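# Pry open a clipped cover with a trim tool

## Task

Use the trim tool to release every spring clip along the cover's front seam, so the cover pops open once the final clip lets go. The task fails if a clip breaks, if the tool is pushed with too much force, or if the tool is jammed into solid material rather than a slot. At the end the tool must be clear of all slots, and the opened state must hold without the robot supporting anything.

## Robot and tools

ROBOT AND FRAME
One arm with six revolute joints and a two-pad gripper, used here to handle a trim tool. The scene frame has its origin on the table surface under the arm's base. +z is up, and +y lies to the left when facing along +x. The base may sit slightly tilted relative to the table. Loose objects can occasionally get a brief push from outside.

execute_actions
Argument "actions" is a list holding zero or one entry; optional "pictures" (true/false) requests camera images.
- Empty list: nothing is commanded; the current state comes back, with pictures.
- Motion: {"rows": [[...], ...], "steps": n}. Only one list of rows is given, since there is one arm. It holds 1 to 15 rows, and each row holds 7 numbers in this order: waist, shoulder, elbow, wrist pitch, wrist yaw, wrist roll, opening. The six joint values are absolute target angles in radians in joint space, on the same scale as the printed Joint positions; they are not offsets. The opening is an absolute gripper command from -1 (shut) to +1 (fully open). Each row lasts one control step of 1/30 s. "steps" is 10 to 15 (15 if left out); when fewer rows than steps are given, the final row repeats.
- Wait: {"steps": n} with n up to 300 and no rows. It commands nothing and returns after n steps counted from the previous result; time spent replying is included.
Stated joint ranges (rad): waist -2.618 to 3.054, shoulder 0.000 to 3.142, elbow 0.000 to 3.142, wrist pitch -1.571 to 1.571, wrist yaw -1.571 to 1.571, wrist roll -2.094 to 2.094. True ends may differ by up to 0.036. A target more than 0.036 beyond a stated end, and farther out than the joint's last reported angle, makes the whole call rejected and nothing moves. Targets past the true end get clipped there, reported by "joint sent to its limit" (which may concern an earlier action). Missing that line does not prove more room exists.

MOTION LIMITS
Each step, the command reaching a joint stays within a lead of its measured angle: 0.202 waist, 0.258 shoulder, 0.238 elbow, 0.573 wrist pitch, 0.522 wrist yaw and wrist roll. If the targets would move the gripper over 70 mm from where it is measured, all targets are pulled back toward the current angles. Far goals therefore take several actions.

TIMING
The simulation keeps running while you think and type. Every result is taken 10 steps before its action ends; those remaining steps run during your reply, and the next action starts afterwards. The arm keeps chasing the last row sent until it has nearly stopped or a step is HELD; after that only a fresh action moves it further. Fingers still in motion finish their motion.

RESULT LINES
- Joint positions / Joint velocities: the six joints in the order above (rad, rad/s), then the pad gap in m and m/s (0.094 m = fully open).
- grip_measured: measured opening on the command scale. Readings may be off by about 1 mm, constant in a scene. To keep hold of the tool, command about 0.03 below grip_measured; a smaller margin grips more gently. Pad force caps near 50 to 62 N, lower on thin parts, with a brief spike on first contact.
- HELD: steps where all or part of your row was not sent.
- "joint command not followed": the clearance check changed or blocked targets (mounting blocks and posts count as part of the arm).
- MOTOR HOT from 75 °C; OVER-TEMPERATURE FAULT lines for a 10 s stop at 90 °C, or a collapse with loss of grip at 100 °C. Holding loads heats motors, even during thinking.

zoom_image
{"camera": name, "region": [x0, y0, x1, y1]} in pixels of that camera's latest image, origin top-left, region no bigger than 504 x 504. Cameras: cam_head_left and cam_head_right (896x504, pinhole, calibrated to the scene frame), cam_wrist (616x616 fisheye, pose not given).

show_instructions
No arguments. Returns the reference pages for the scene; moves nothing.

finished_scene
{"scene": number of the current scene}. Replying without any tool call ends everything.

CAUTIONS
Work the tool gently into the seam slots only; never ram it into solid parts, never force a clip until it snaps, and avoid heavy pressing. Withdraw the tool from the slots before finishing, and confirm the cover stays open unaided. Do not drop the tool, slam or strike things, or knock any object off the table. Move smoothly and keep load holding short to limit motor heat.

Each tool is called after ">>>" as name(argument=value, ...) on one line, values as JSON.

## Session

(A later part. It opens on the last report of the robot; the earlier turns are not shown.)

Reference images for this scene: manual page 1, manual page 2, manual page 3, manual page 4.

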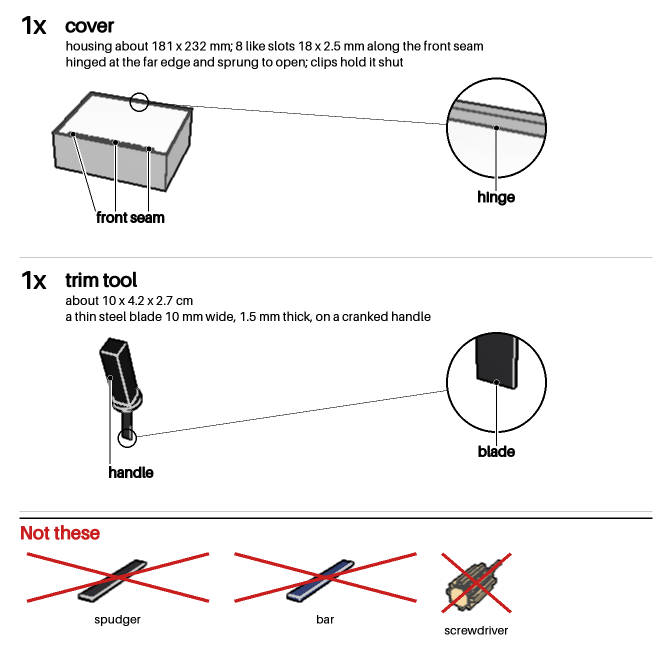

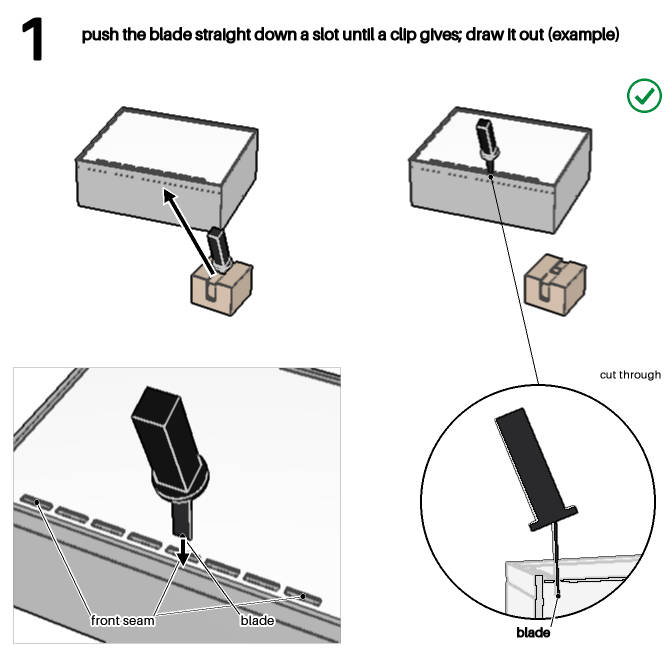

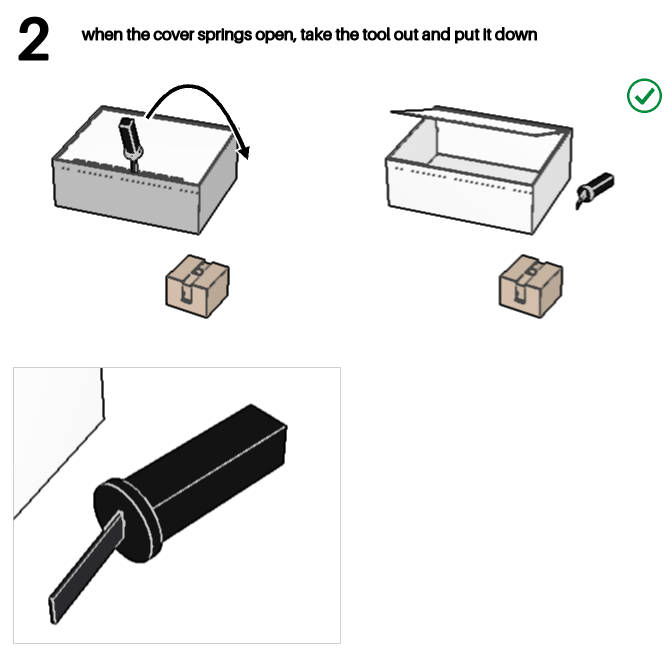

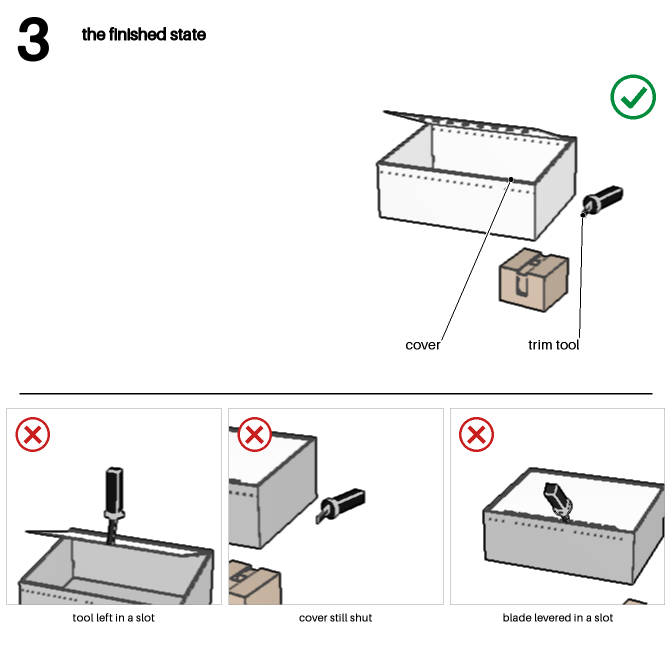

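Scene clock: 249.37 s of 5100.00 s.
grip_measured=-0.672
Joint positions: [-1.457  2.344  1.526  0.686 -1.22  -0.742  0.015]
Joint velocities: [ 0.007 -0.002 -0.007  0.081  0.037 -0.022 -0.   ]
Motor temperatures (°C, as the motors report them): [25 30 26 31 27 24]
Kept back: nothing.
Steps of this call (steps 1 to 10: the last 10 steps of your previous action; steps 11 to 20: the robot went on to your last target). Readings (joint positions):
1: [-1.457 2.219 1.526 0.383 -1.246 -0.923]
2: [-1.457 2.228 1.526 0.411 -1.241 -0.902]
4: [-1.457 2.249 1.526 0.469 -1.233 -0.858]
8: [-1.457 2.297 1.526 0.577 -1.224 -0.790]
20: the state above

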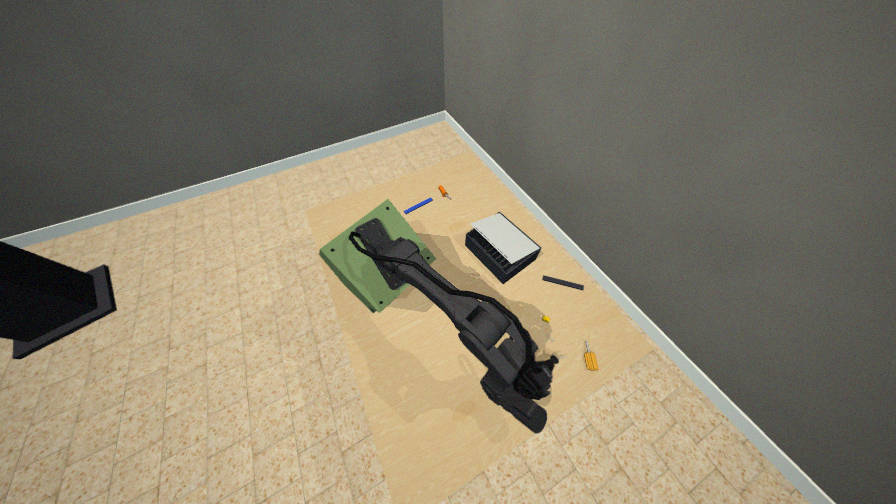

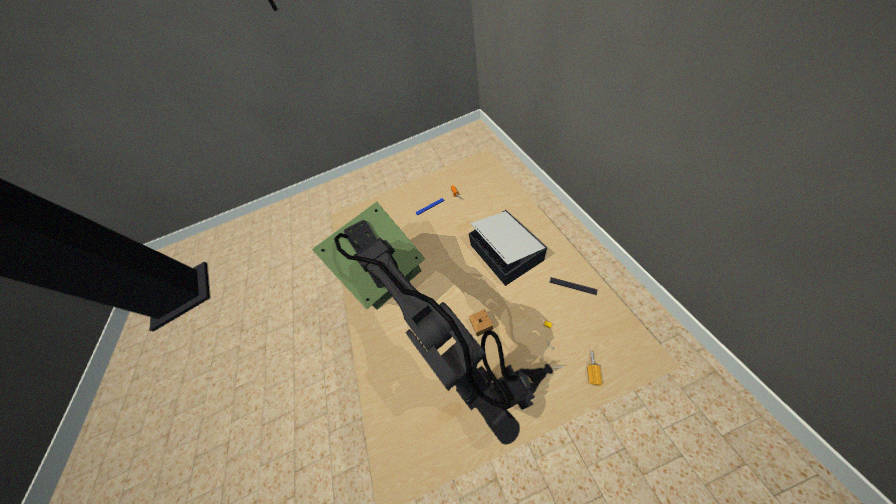

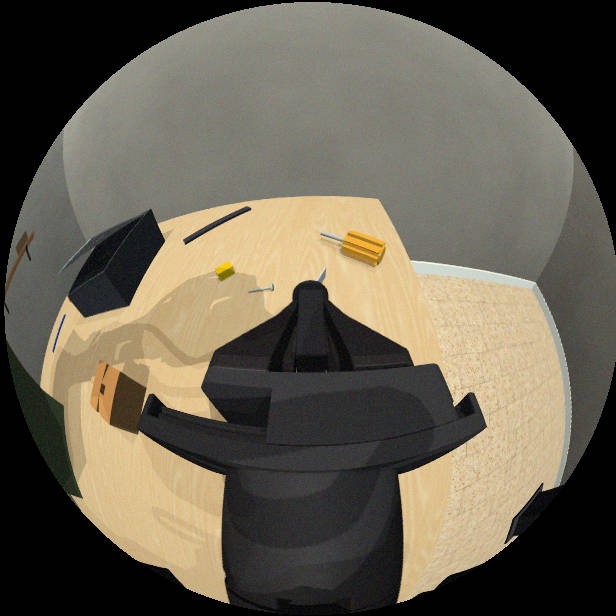

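>>> execute_actions(actions=[{"rows":[[-1.457,2.36,1.545,0.705,-1.22,-0.735,-0.7],[-1.457,2.367,1.545,0.712,-1.22,-0.735,-0.7],[-1.457,2.374,1.545,0.719,-1.22,-0.735,-0.7],[-1.457,2.381,1.545,0.726,-1.22,-0.735,-0.7],[-1.457,2.388,1.545,0.733,-1.22,-0.735,-0.7],[-1.457,2.395,1.545,0.740,-1.22,-0.735,-0.7],[-1.457,2.402,1.545,0.747,-1.22,-0.735,-0.7],[-1.457,2.409,1.545,0.754,-1.22,-0.735,-0.7],[-1.457,2.416,1.545,0.761,-1.22,-0.735,-0.7],[-1.457,2.42,1.545,0.765,-1.22,-0.735,-0.7]],"steps":15}], pictures=false)

>>> execute_actions(actions=[{"steps":20}], pictures=true)

>>> zoom_image(camera="cam_head_right", region=[430, 310, 650, 450])

Scene clock: 250.30 s of 5100.00 s.
grip_measured=-0.672
Joint positions: [-1.457  2.352  1.526  0.712 -1.219 -0.739  0.015]
Joint velocities: [-0.032  0.139 -0.007  0.227 -0.022 -0.022  0.001]
Motor temperatures (°C, as the motors report them): [25 30 26 31 27 24]
Steps of this call (steps 1 to 23: the robot went on to your last target; steps 24 to 28: the first 5 steps of this action). Readings (joint positions):
24: [-1.457 2.344 1.526 0.697 -1.220 -0.739]
25: [-1.457 2.344 1.526 0.698 -1.220 -0.739]
27: [-1.457 2.348 1.526 0.706 -1.219 -0.739]
28: the state above

Scene clock: 250.97 s of 5100.00 s.
grip_measured=-0.672
Joint positions: [-1.457  2.414  1.526  0.756 -1.219 -0.739  0.015]
Joint velocities: [-0.017 -0.017  0.017 -0.022  0.007  0.037 -0.001]
Motor temperatures (°C, as the motors report them): [25 30 26 31 27 24]
Kept back: nothing.
Steps of this call (steps 1 to 10: the last 10 steps of your previous action; steps 11 to 20: the robot went on to your last target). Readings (joint positions):
1: [-1.457 2.358 1.526 0.717 -1.219 -0.739]
2: [-1.457 2.364 1.526 0.723 -1.219 -0.739]
4: [-1.457 2.381 1.526 0.734 -1.219 -0.739]
8: [-1.457 2.409 1.526 0.743 -1.219 -0.739]
20: the state above

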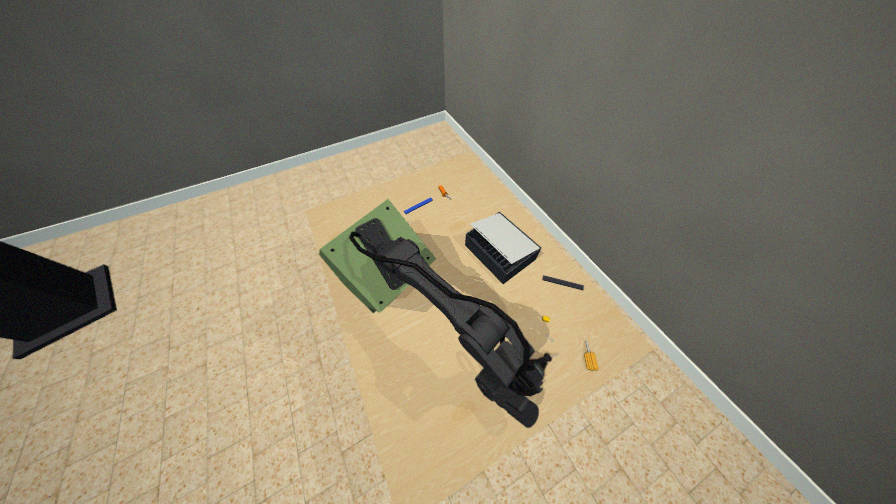

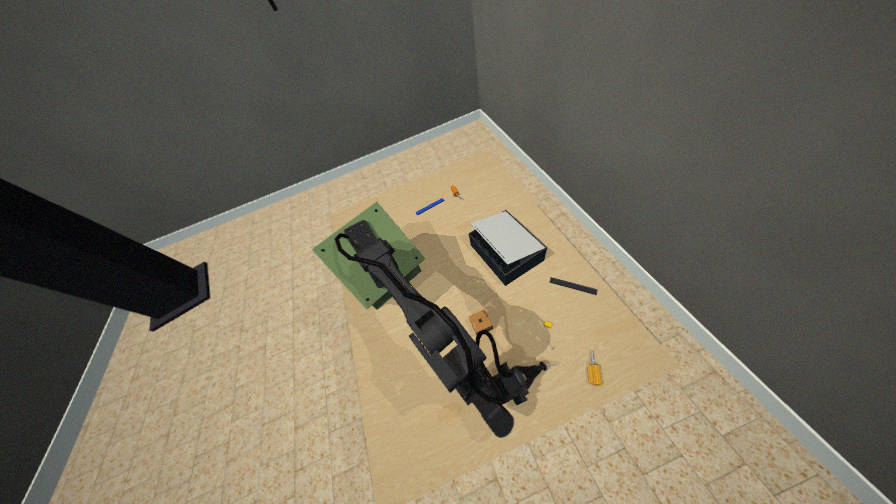

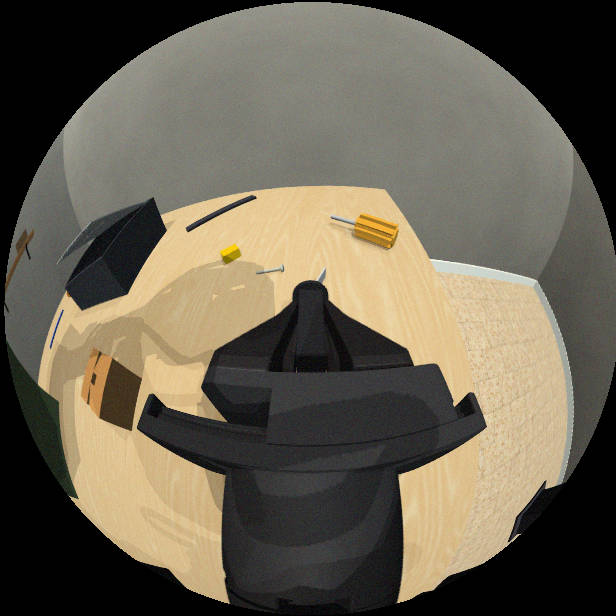

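Region (430, 310, 650, 450) of cam_head_right's 896x504 image, scaled by 2.291, with more detail than that image has; it fills the top 321 rows of this view, and the rest is white.

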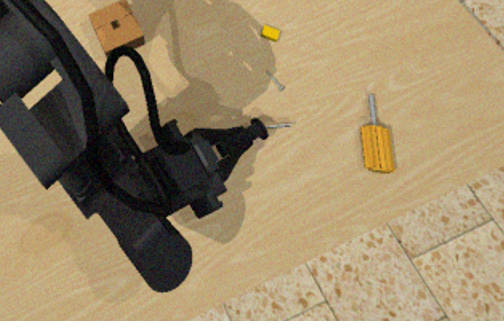

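>>> zoom_image(camera="cam_head_left", region=[450, 300, 650, 440])

Region (450, 300, 650, 440) of cam_head_left's 896x504 image, scaled by 2.520, with more detail than that image has; it fills the top 353 rows of this view, and the rest is white.

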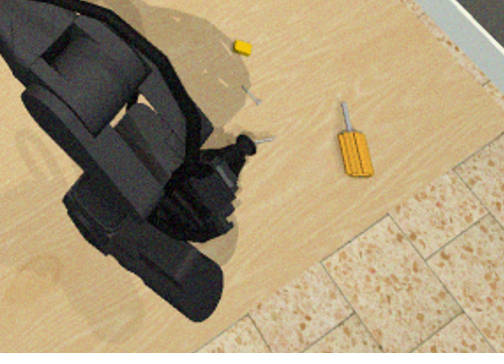

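>>> execute_actions(actions=[{"rows":[[-1.457,2.432,1.545,0.768,-1.22,-0.735,-0.7],[-1.457,2.435,1.545,0.771,-1.22,-0.735,-0.7],[-1.457,2.438,1.545,0.774,-1.22,-0.735,-0.7],[-1.457,2.441,1.545,0.777,-1.22,-0.735,-0.7],[-1.457,2.444,1.545,0.780,-1.22,-0.735,-0.7],[-1.457,2.447,1.545,0.783,-1.22,-0.735,-0.7],[-1.457,2.450,1.545,0.786,-1.22,-0.735,-0.7],[-1.457,2.453,1.545,0.789,-1.22,-0.735,-0.7],[-1.457,2.456,1.545,0.792,-1.22,-0.735,-0.7],[-1.457,2.459,1.545,0.795,-1.22,-0.735,-0.7]],"steps":15}], pictures=false)

>>> execute_actions(actions=[{"steps":20}], pictures=true)

>>> zoom_image(camera="cam_wrist", region=[230, 200, 410, 330])

Scene clock: 252.97 s of 5100.00 s.
grip_measured=-0.672
Joint positions: [-1.457  2.416  1.526  0.765 -1.219 -0.739  0.015]
Joint velocities: [-0.007  0.046 -0.012  0.11  -0.037 -0.022 -0.   ]
Motor temperatures (°C, as the motors report them): [25 31 26 31 27 24]
Steps of this call (steps 1 to 15: the robot went on to your last target; steps 16 to 55: nothing new was sent; steps 56 to 60: the first 5 steps of this action). Readings (joint positions):
56: [-1.457 2.414 1.526 0.757 -1.219 -0.739]
57: [-1.457 2.414 1.526 0.758 -1.219 -0.739]
59: [-1.457 2.414 1.526 0.762 -1.219 -0.739]
60: the state above

Scene clock: 253.63 s of 5100.00 s.
grip_measured=-0.672
Joint positions: [-1.457  2.445  1.526  0.788 -1.219 -0.739  0.015]
Joint velocities: [-0.002  0.007 -0.002  0.022 -0.022 -0.066 -0.   ]
Motor temperatures (°C, as the motors report them): [25 31 26 31 27 24]
Kept back: nothing.
Steps of this call (steps 1 to 10: the last 10 steps of your previous action; steps 11 to 20: the robot went on to your last target). Readings (joint positions):
1: [-1.457 2.419 1.526 0.768 -1.219 -0.739]
2: [-1.457 2.422 1.526 0.771 -1.219 -0.739]
4: [-1.457 2.430 1.526 0.776 -1.219 -0.739]
8: [-1.457 2.444 1.526 0.781 -1.219 -0.739]
20: the state above

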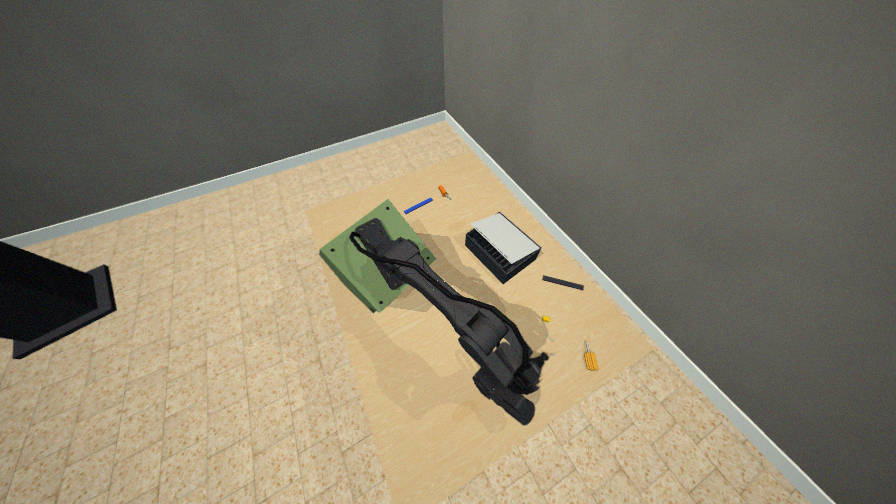

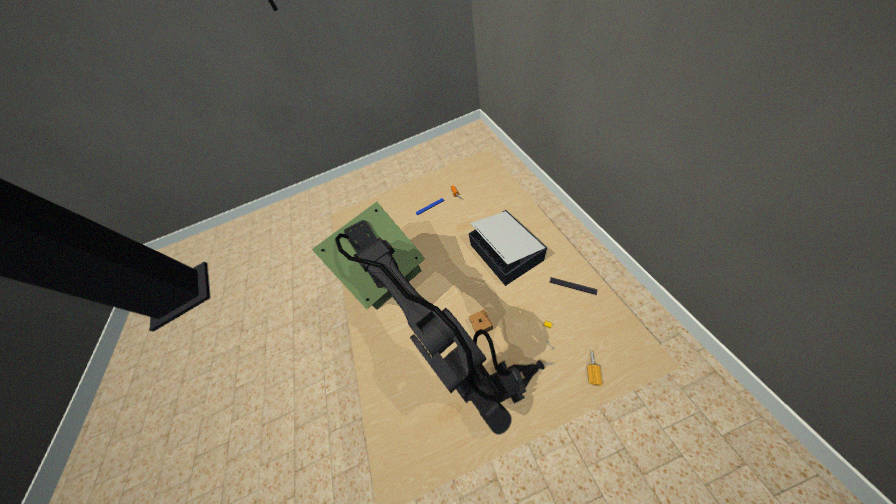

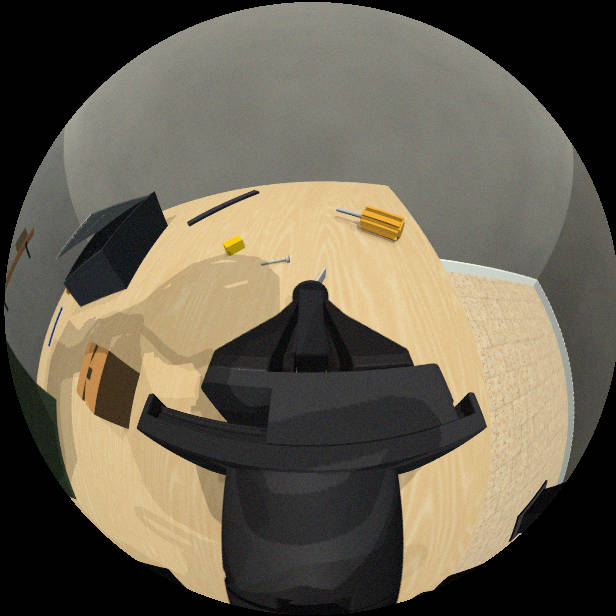

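Region (230, 200, 410, 330) of cam_wrist's 616x616 image, scaled by 2.800, with more detail than that image has.

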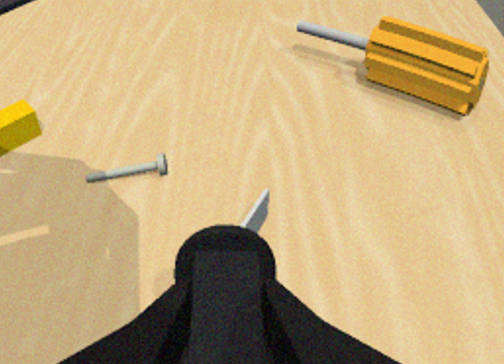

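>>> execute_actions(actions=[{"rows":[[-1.457,2.462,1.545,0.798,-1.22,-0.735,-0.7],[-1.457,2.466,1.545,0.802,-1.22,-0.735,-0.7],[-1.457,2.470,1.545,0.806,-1.22,-0.735,-0.7],[-1.457,2.474,1.545,0.810,-1.22,-0.735,-0.7],[-1.457,2.478,1.545,0.814,-1.22,-0.735,-0.7],[-1.457,2.482,1.545,0.818,-1.22,-0.735,-0.7],[-1.457,2.486,1.545,0.822,-1.22,-0.735,-0.7],[-1.457,2.490,1.545,0.826,-1.22,-0.735,-0.7],[-1.457,2.494,1.545,0.830,-1.22,-0.735,-0.7],[-1.457,2.498,1.545,0.834,-1.22,-0.735,-0.7]],"steps":15}], pictures=false)

>>> execute_actions(actions=[{"steps":20}], pictures=true)

>>> zoom_image(camera="cam_head_right", region=[450, 320, 620, 440])

Scene clock: 254.33 s of 5100.00 s.
grip_measured=-0.672
Joint positions: [-1.457  2.448  1.526  0.797 -1.219 -0.739  0.015]
Joint velocities: [ 0.012  0.076  0.002  0.154 -0.007 -0.051 -0.001]
Motor temperatures (°C, as the motors report them): [25 31 26 31 27 24]
Steps of this call (steps 1 to 15: the robot went on to your last target; step 16: nothing new was sent; steps 17 to 21: the first 5 steps of this action). Readings (joint positions):
17: [-1.457 2.445 1.526 0.788 -1.219 -0.739]
18: [-1.457 2.445 1.526 0.789 -1.219 -0.739]
20: [-1.457 2.446 1.526 0.793 -1.219 -0.739]
21: the state above

Scene clock: 255.00 s of 5100.00 s.
grip_measured=-0.672
Joint positions: [-1.457  2.467  1.526  0.853 -1.222 -0.739  0.015]
Joint velocities: [-0.007 -0.007  0.002 -0.022  0.007  0.007  0.002]
Motor temperatures (°C, as the motors report them): [25 31 26 31 27 24]
Kept back: nothing.
Steps of this call (steps 1 to 10: the last 10 steps of your previous action; steps 11 to 20: the robot went on to your last target). Readings (joint positions):
1: [-1.457 2.451 1.526 0.802 -1.219 -0.739]
2: [-1.457 2.454 1.526 0.809 -1.219 -0.739]
4: [-1.457 2.459 1.526 0.823 -1.220 -0.739]
8: [-1.457 2.465 1.526 0.844 -1.221 -0.739]
20: the state above

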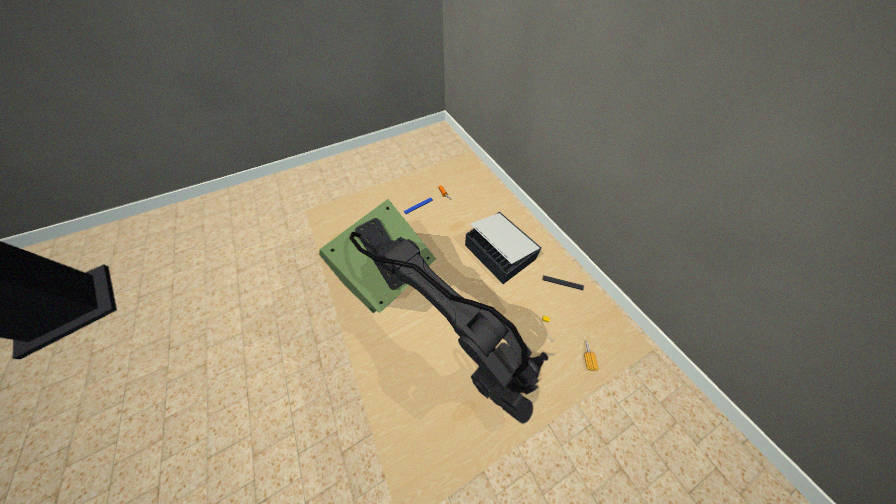

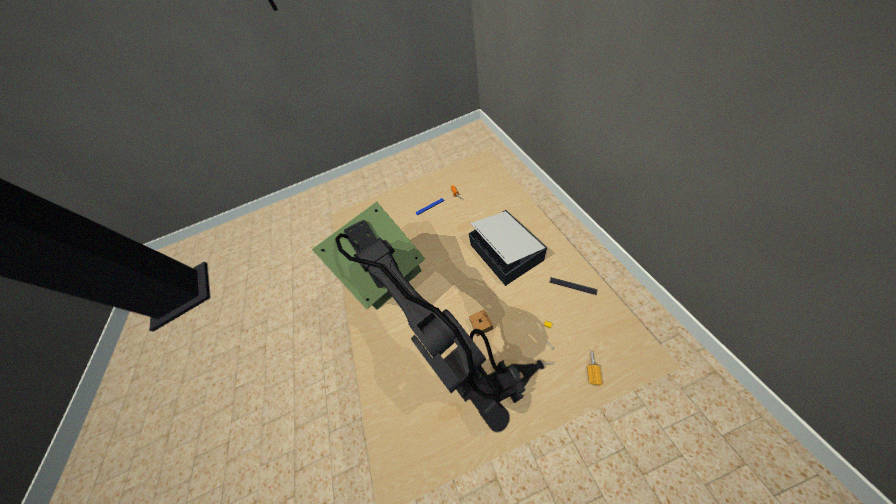

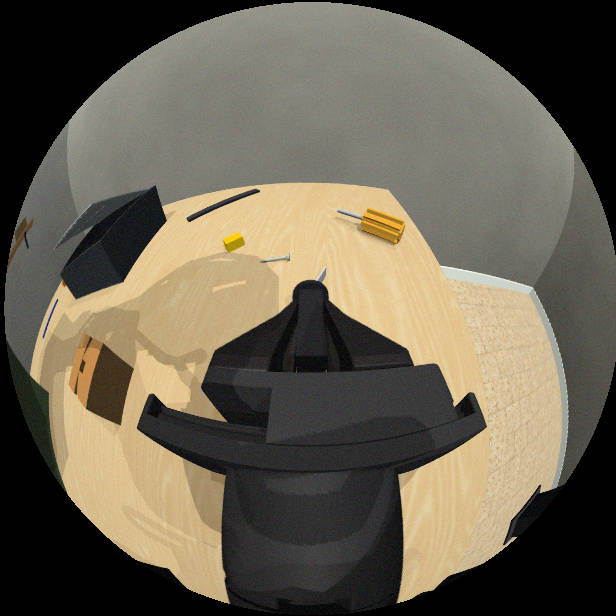

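Region (450, 320, 620, 440) of cam_head_right's 896x504 image, scaled by 2.965, with more detail than that image has; it fills the top 356 rows of this view, and the rest is white.

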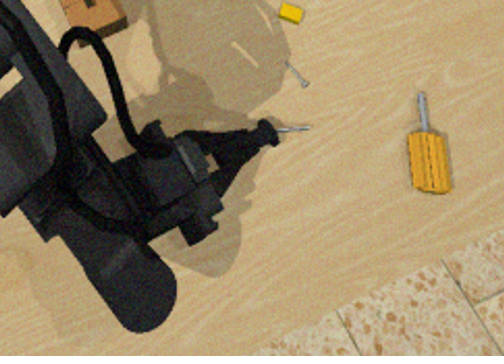

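>>> execute_actions(actions=[{"rows":[[-1.457,2.468,1.526,0.853,-1.22,-0.739,-0.68],[-1.457,2.468,1.526,0.853,-1.22,-0.739,-0.65],[-1.457,2.468,1.526,0.853,-1.22,-0.739,-0.61],[-1.457,2.468,1.526,0.853,-1.22,-0.739,-0.56],[-1.457,2.468,1.526,0.853,-1.22,-0.739,-0.5],[-1.457,2.468,1.526,0.853,-1.22,-0.739,-0.42],[-1.457,2.468,1.526,0.853,-1.22,-0.739,-0.34],[-1.457,2.468,1.526,0.853,-1.22,-0.739,-0.26],[-1.457,2.468,1.526,0.853,-1.22,-0.739,-0.18],[-1.457,2.468,1.526,0.853,-1.22,-0.739,-0.1],[-1.457,2.468,1.526,0.853,-1.22,-0.739,-0.02],[-1.457,2.468,1.526,0.853,-1.22,-0.739,0.05],[-1.457,2.468,1.526,0.853,-1.22,-0.739,0.1]],"steps":15}], pictures=false)

>>> execute_actions(actions=[{"steps":25}], pictures=true)

>>> zoom_image(camera="cam_head_right", region=[450, 320, 620, 440])

Scene clock: 255.77 s of 5100.00 s.
grip_measured=-0.527
Joint positions: [-1.457  2.467  1.526  0.856 -1.222 -0.739  0.022]
Joint velocities: [-0.002 -0.007  0.017 -0.007 -0.051 -0.037  0.049]
Motor temperatures (°C, as the motors report them): [25 31 26 31 27 24]
Steps of this call (steps 1 to 15: the robot went on to your last target; steps 16 to 18: nothing new was sent; steps 19 to 23: the first 5 steps of this action). Readings (joint positions):
19: [-1.457 2.467 1.526 0.855 -1.222 -0.739]
20: [-1.457 2.467 1.526 0.856 -1.222 -0.739]
22: [-1.457 2.467 1.526 0.856 -1.222 -0.739]
23: the state above

Scene clock: 256.60 s of 5100.00 s.
grip_measured=+0.098
Joint positions: [-1.457  2.467  1.526  0.856 -1.222 -0.739  0.052]
Joint velocities: [-0.002 -0.002 -0.002 -0.022  0.022 -0.066 -0.   ]
Motor temperatures (°C, as the motors report them): [25 31 26 31 27 24]
Kept back: nothing.
Steps of this call (steps 1 to 10: the last 10 steps of your previous action; steps 11 to 15: the robot went on to your last target; steps 16 to 25: nothing new was sent). Readings (joint positions):
1: [-1.457 2.467 1.526 0.856 -1.222 -0.739]
2: [-1.457 2.467 1.526 0.856 -1.222 -0.739]
4: [-1.457 2.467 1.526 0.856 -1.222 -0.739]
8: [-1.457 2.467 1.526 0.856 -1.222 -0.739]
25: the state above
The arm was judged still, so your last target was given up. Only a new action makes it travel on or press farther. Fingers that are still opening or closing keep moving.

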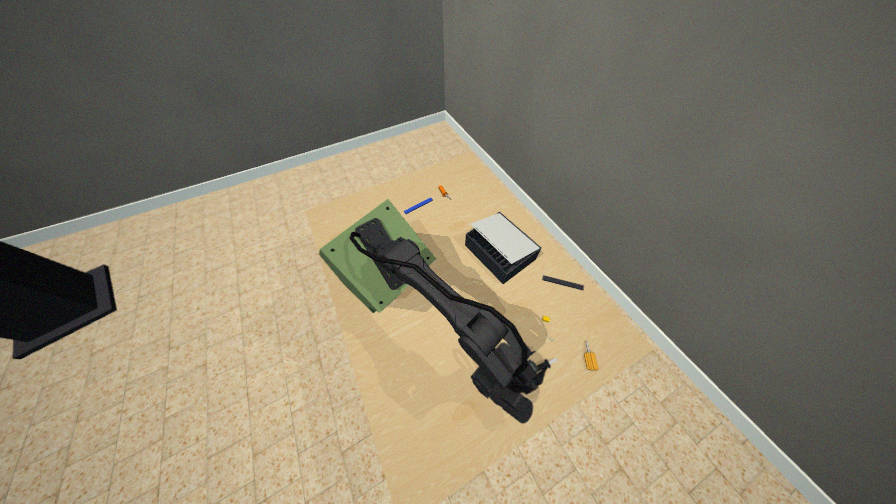

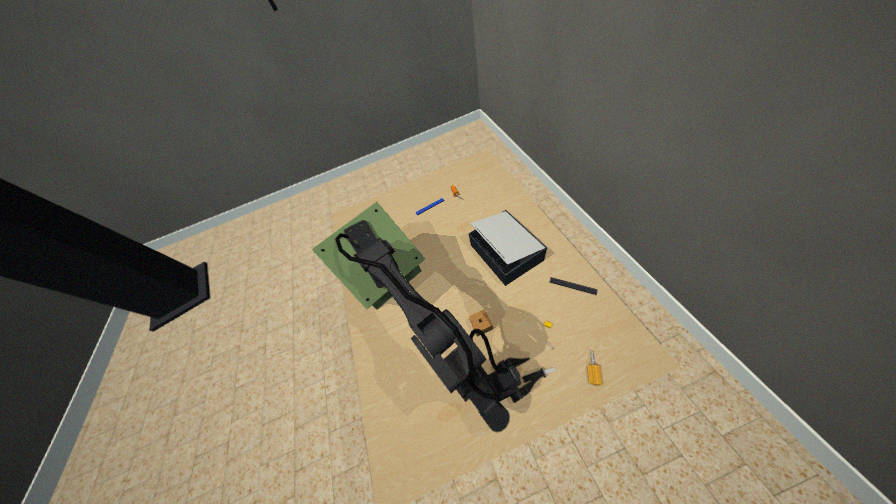

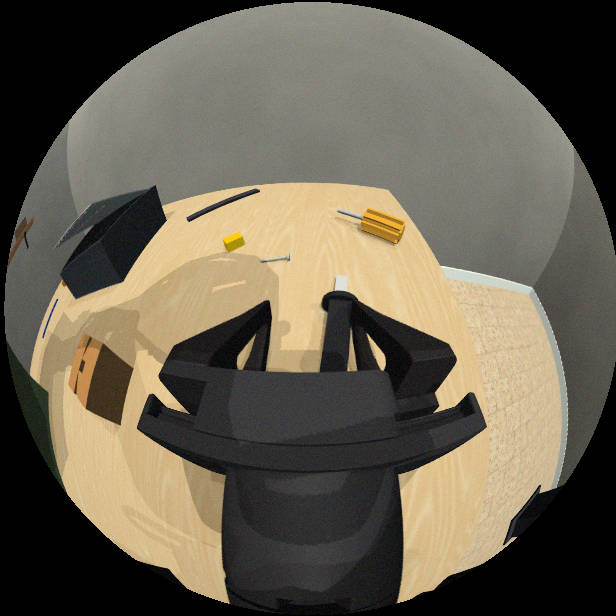

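Region (450, 320, 620, 440) of cam_head_right's 896x504 image, scaled by 2.965, with more detail than that image has; it fills the top 356 rows of this view, and the rest is white.

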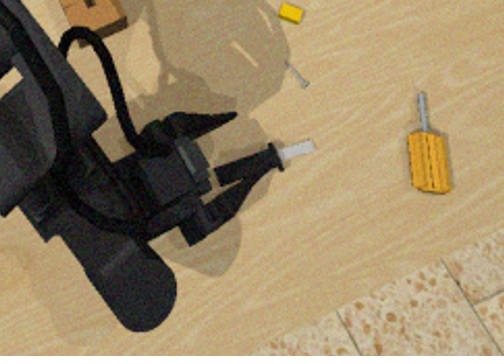

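>>> execute_actions(actions=[{"rows":[[-1.457,2.467,1.526,0.856,-1.22,-0.739,0.2],[-1.457,2.467,1.526,0.856,-1.22,-0.739,0.3],[-1.457,2.467,1.526,0.856,-1.22,-0.739,0.4],[-1.457,2.467,1.526,0.856,-1.22,-0.739,0.5],[-1.457,2.45,1.51,0.84,-1.22,-0.739,0.6],[-1.457,2.44,1.51,0.83,-1.22,-0.739,0.6],[-1.457,2.43,1.51,0.82,-1.22,-0.739,0.6],[-1.457,2.42,1.51,0.81,-1.22,-0.739,0.6],[-1.457,2.41,1.51,0.80,-1.22,-0.739,0.6],[-1.457,2.40,1.51,0.79,-1.22,-0.739,0.6],[-1.457,2.39,1.51,0.78,-1.22,-0.739,0.6],[-1.457,2.38,1.51,0.77,-1.22,-0.739,0.6],[-1.457,2.37,1.51,0.76,-1.22,-0.739,0.6],[-1.457,2.36,1.51,0.75,-1.22,-0.739,0.6],[-1.457,2.35,1.51,0.74,-1.22,-0.739,0.6]],"steps":15}], pictures=false)

>>> execute_actions(actions=[{"steps":20}], pictures=true)

Scene clock: 257.77 s of 5100.00 s.
grip_measured=+0.553
Joint positions: [-1.457  2.467  1.526  0.856 -1.222 -0.739  0.073]
Joint velocities: [-0.002 -0.007 -0.017 -0.066 -0.007 -0.022  0.09 ]
Motor temperatures (°C, as the motors report them): [25 31 26 31 27 24]
Steps of this call (steps 1 to 30: nothing new was sent; steps 31 to 35: the first 5 steps of this action). Readings (joint positions):
31: [-1.457 2.467 1.526 0.856 -1.222 -0.739]
32: [-1.457 2.467 1.526 0.856 -1.222 -0.739]
34: [-1.457 2.467 1.526 0.856 -1.222 -0.739]
35: the state above

Scene clock: 258.43 s of 5100.00 s.
grip_measured=+0.598
Joint positions: [-1.457  2.352  1.526  0.775 -1.221 -0.739  0.075]
Joint velocities: [-0.017  0.002 -0.012 -0.022 -0.022 -0.007  0.   ]
Motor temperatures (°C, as the motors report them): [25 31 26 31 27 24]
Kept back: nothing.
Steps of this call (steps 1 to 10: the last 10 steps of your previous action; steps 11 to 20: the robot went on to your last target). Readings (joint positions):
1: [-1.457 2.467 1.526 0.855 -1.222 -0.739]
2: [-1.457 2.464 1.526 0.852 -1.222 -0.739]
4: [-1.457 2.453 1.526 0.841 -1.222 -0.739]
8: [-1.457 2.410 1.526 0.814 -1.221 -0.739]
20: the state above

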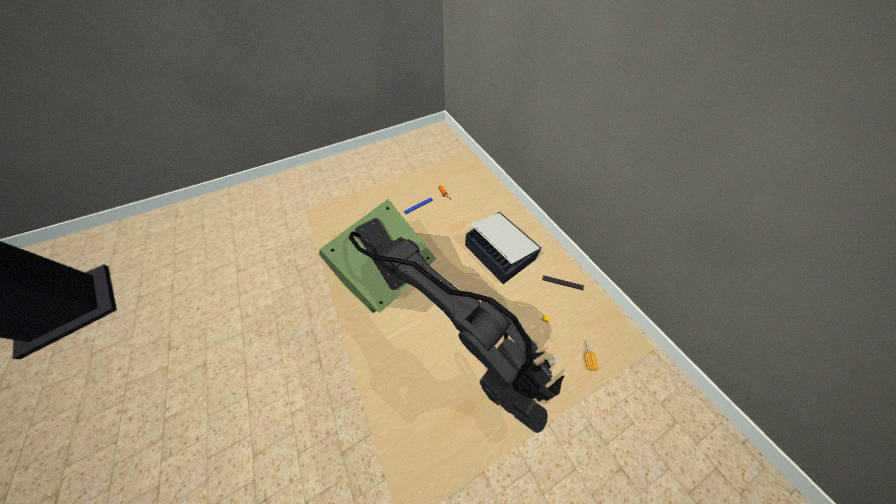

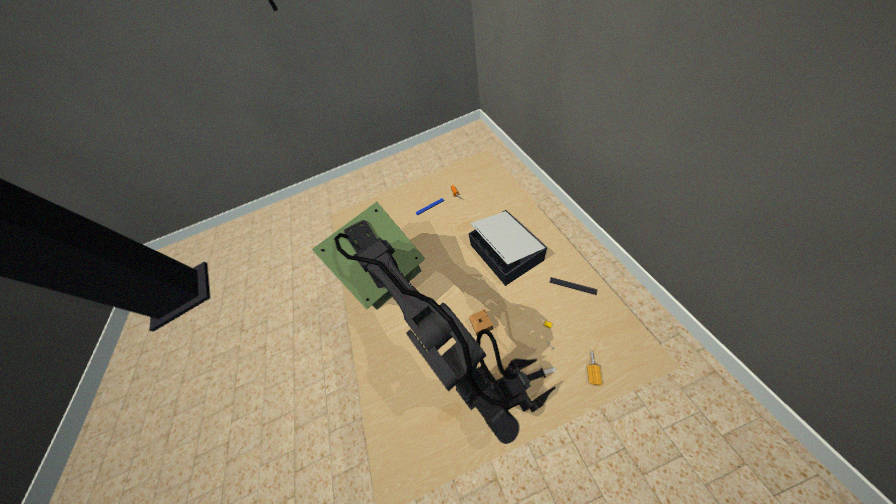

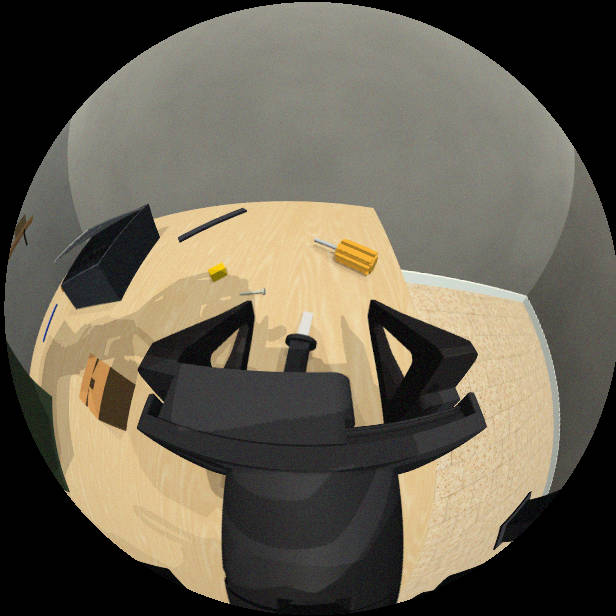

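>>> execute_actions(actions=[{"rows":[[-1.457,2.33,1.51,0.75,-1.22,-0.739,0.6],[-1.457,2.31,1.51,0.73,-1.22,-0.739,0.6],[-1.457,2.29,1.51,0.71,-1.22,-0.739,0.6],[-1.457,2.27,1.51,0.69,-1.22,-0.739,0.6],[-1.457,2.25,1.51,0.67,-1.22,-0.739,0.6],[-1.457,2.23,1.51,0.65,-1.22,-0.739,0.6],[-1.457,2.21,1.51,0.63,-1.22,-0.739,0.6],[-1.457,2.19,1.51,0.61,-1.22,-0.739,0.6],[-1.457,2.17,1.51,0.59,-1.22,-0.739,0.6],[-1.457,2.16,1.51,0.58,-1.22,-0.739,0.6]],"steps":15}], pictures=false)

>>> execute_actions(actions=[{"steps":20}], pictures=true)

Scene clock: 259.30 s of 5100.00 s.
grip_measured=+0.598
Joint positions: [-1.457  2.321  1.526  0.731 -1.22  -0.739  0.075]
Joint velocities: [ 0.012 -0.432 -0.002 -0.447  0.051 -0.037  0.   ]
Motor temperatures (°C, as the motors report them): [25 32 26 31 27 24]
Steps of this call (steps 1 to 21: the robot went on to your last target; steps 22 to 26: the first 5 steps of this action). Readings (joint positions):
22: [-1.457 2.352 1.526 0.769 -1.221 -0.739]
23: [-1.457 2.349 1.526 0.765 -1.221 -0.739]
25: [-1.457 2.335 1.526 0.744 -1.220 -0.739]
26: the state above

Scene clock: 259.97 s of 5100.00 s.
grip_measured=+0.598
Joint positions: [-1.457  2.149  1.526  0.612 -1.219 -0.739  0.075]
Joint velocities: [-0.007 -0.002  0.007  0.022  0.007  0.007  0.   ]
Motor temperatures (°C, as the motors report them): [25 32 26 31 27 24]
Kept back: nothing.
Steps of this call (steps 1 to 10: the last 10 steps of your previous action; steps 11 to 20: the robot went on to your last target). Readings (joint positions):
1: [-1.457 2.303 1.526 0.716 -1.220 -0.739]
2: [-1.457 2.282 1.526 0.702 -1.219 -0.739]
4: [-1.457 2.233 1.526 0.673 -1.219 -0.739]
8: [-1.457 2.156 1.526 0.649 -1.219 -0.739]
20: the state above

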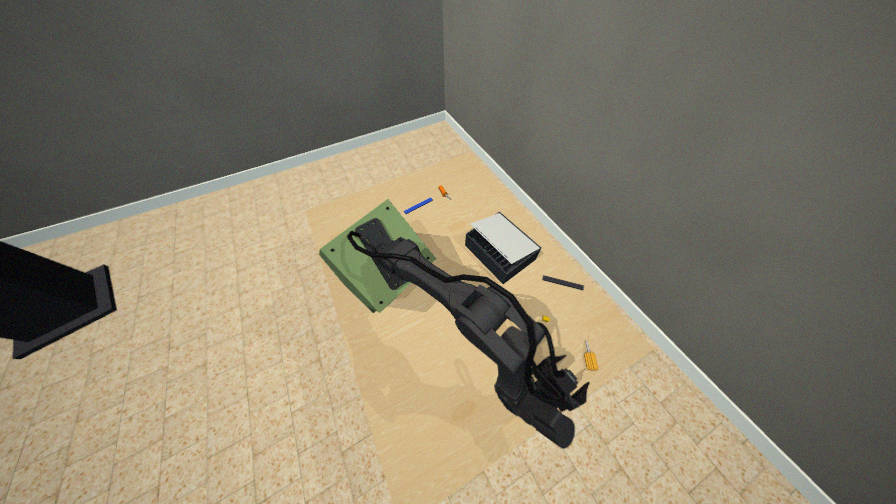

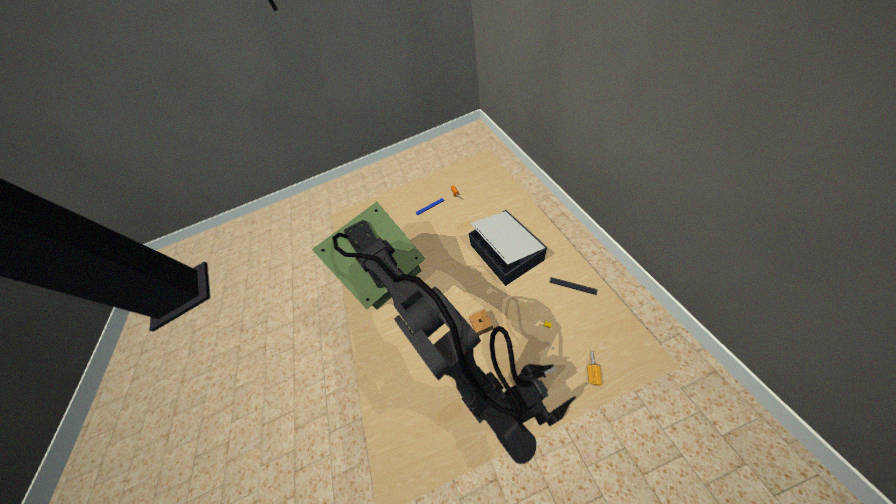

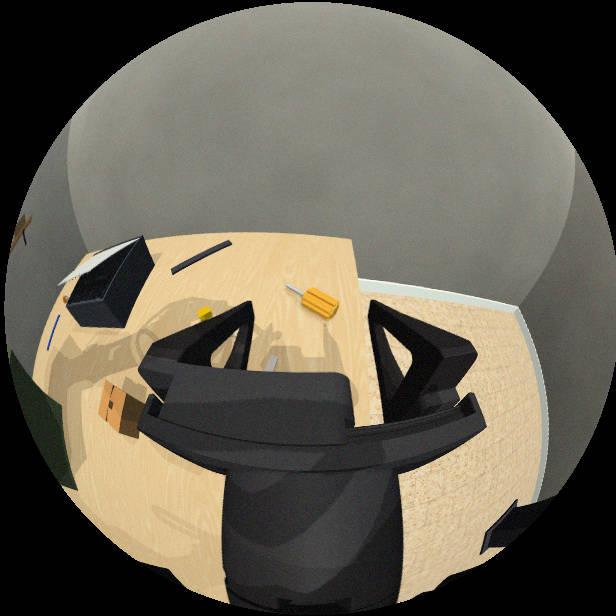

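The cover is open and the tool is resting on the table, clear of the gripper.

>>> finished_scene(scene=2)

The scene is finished: the task was done.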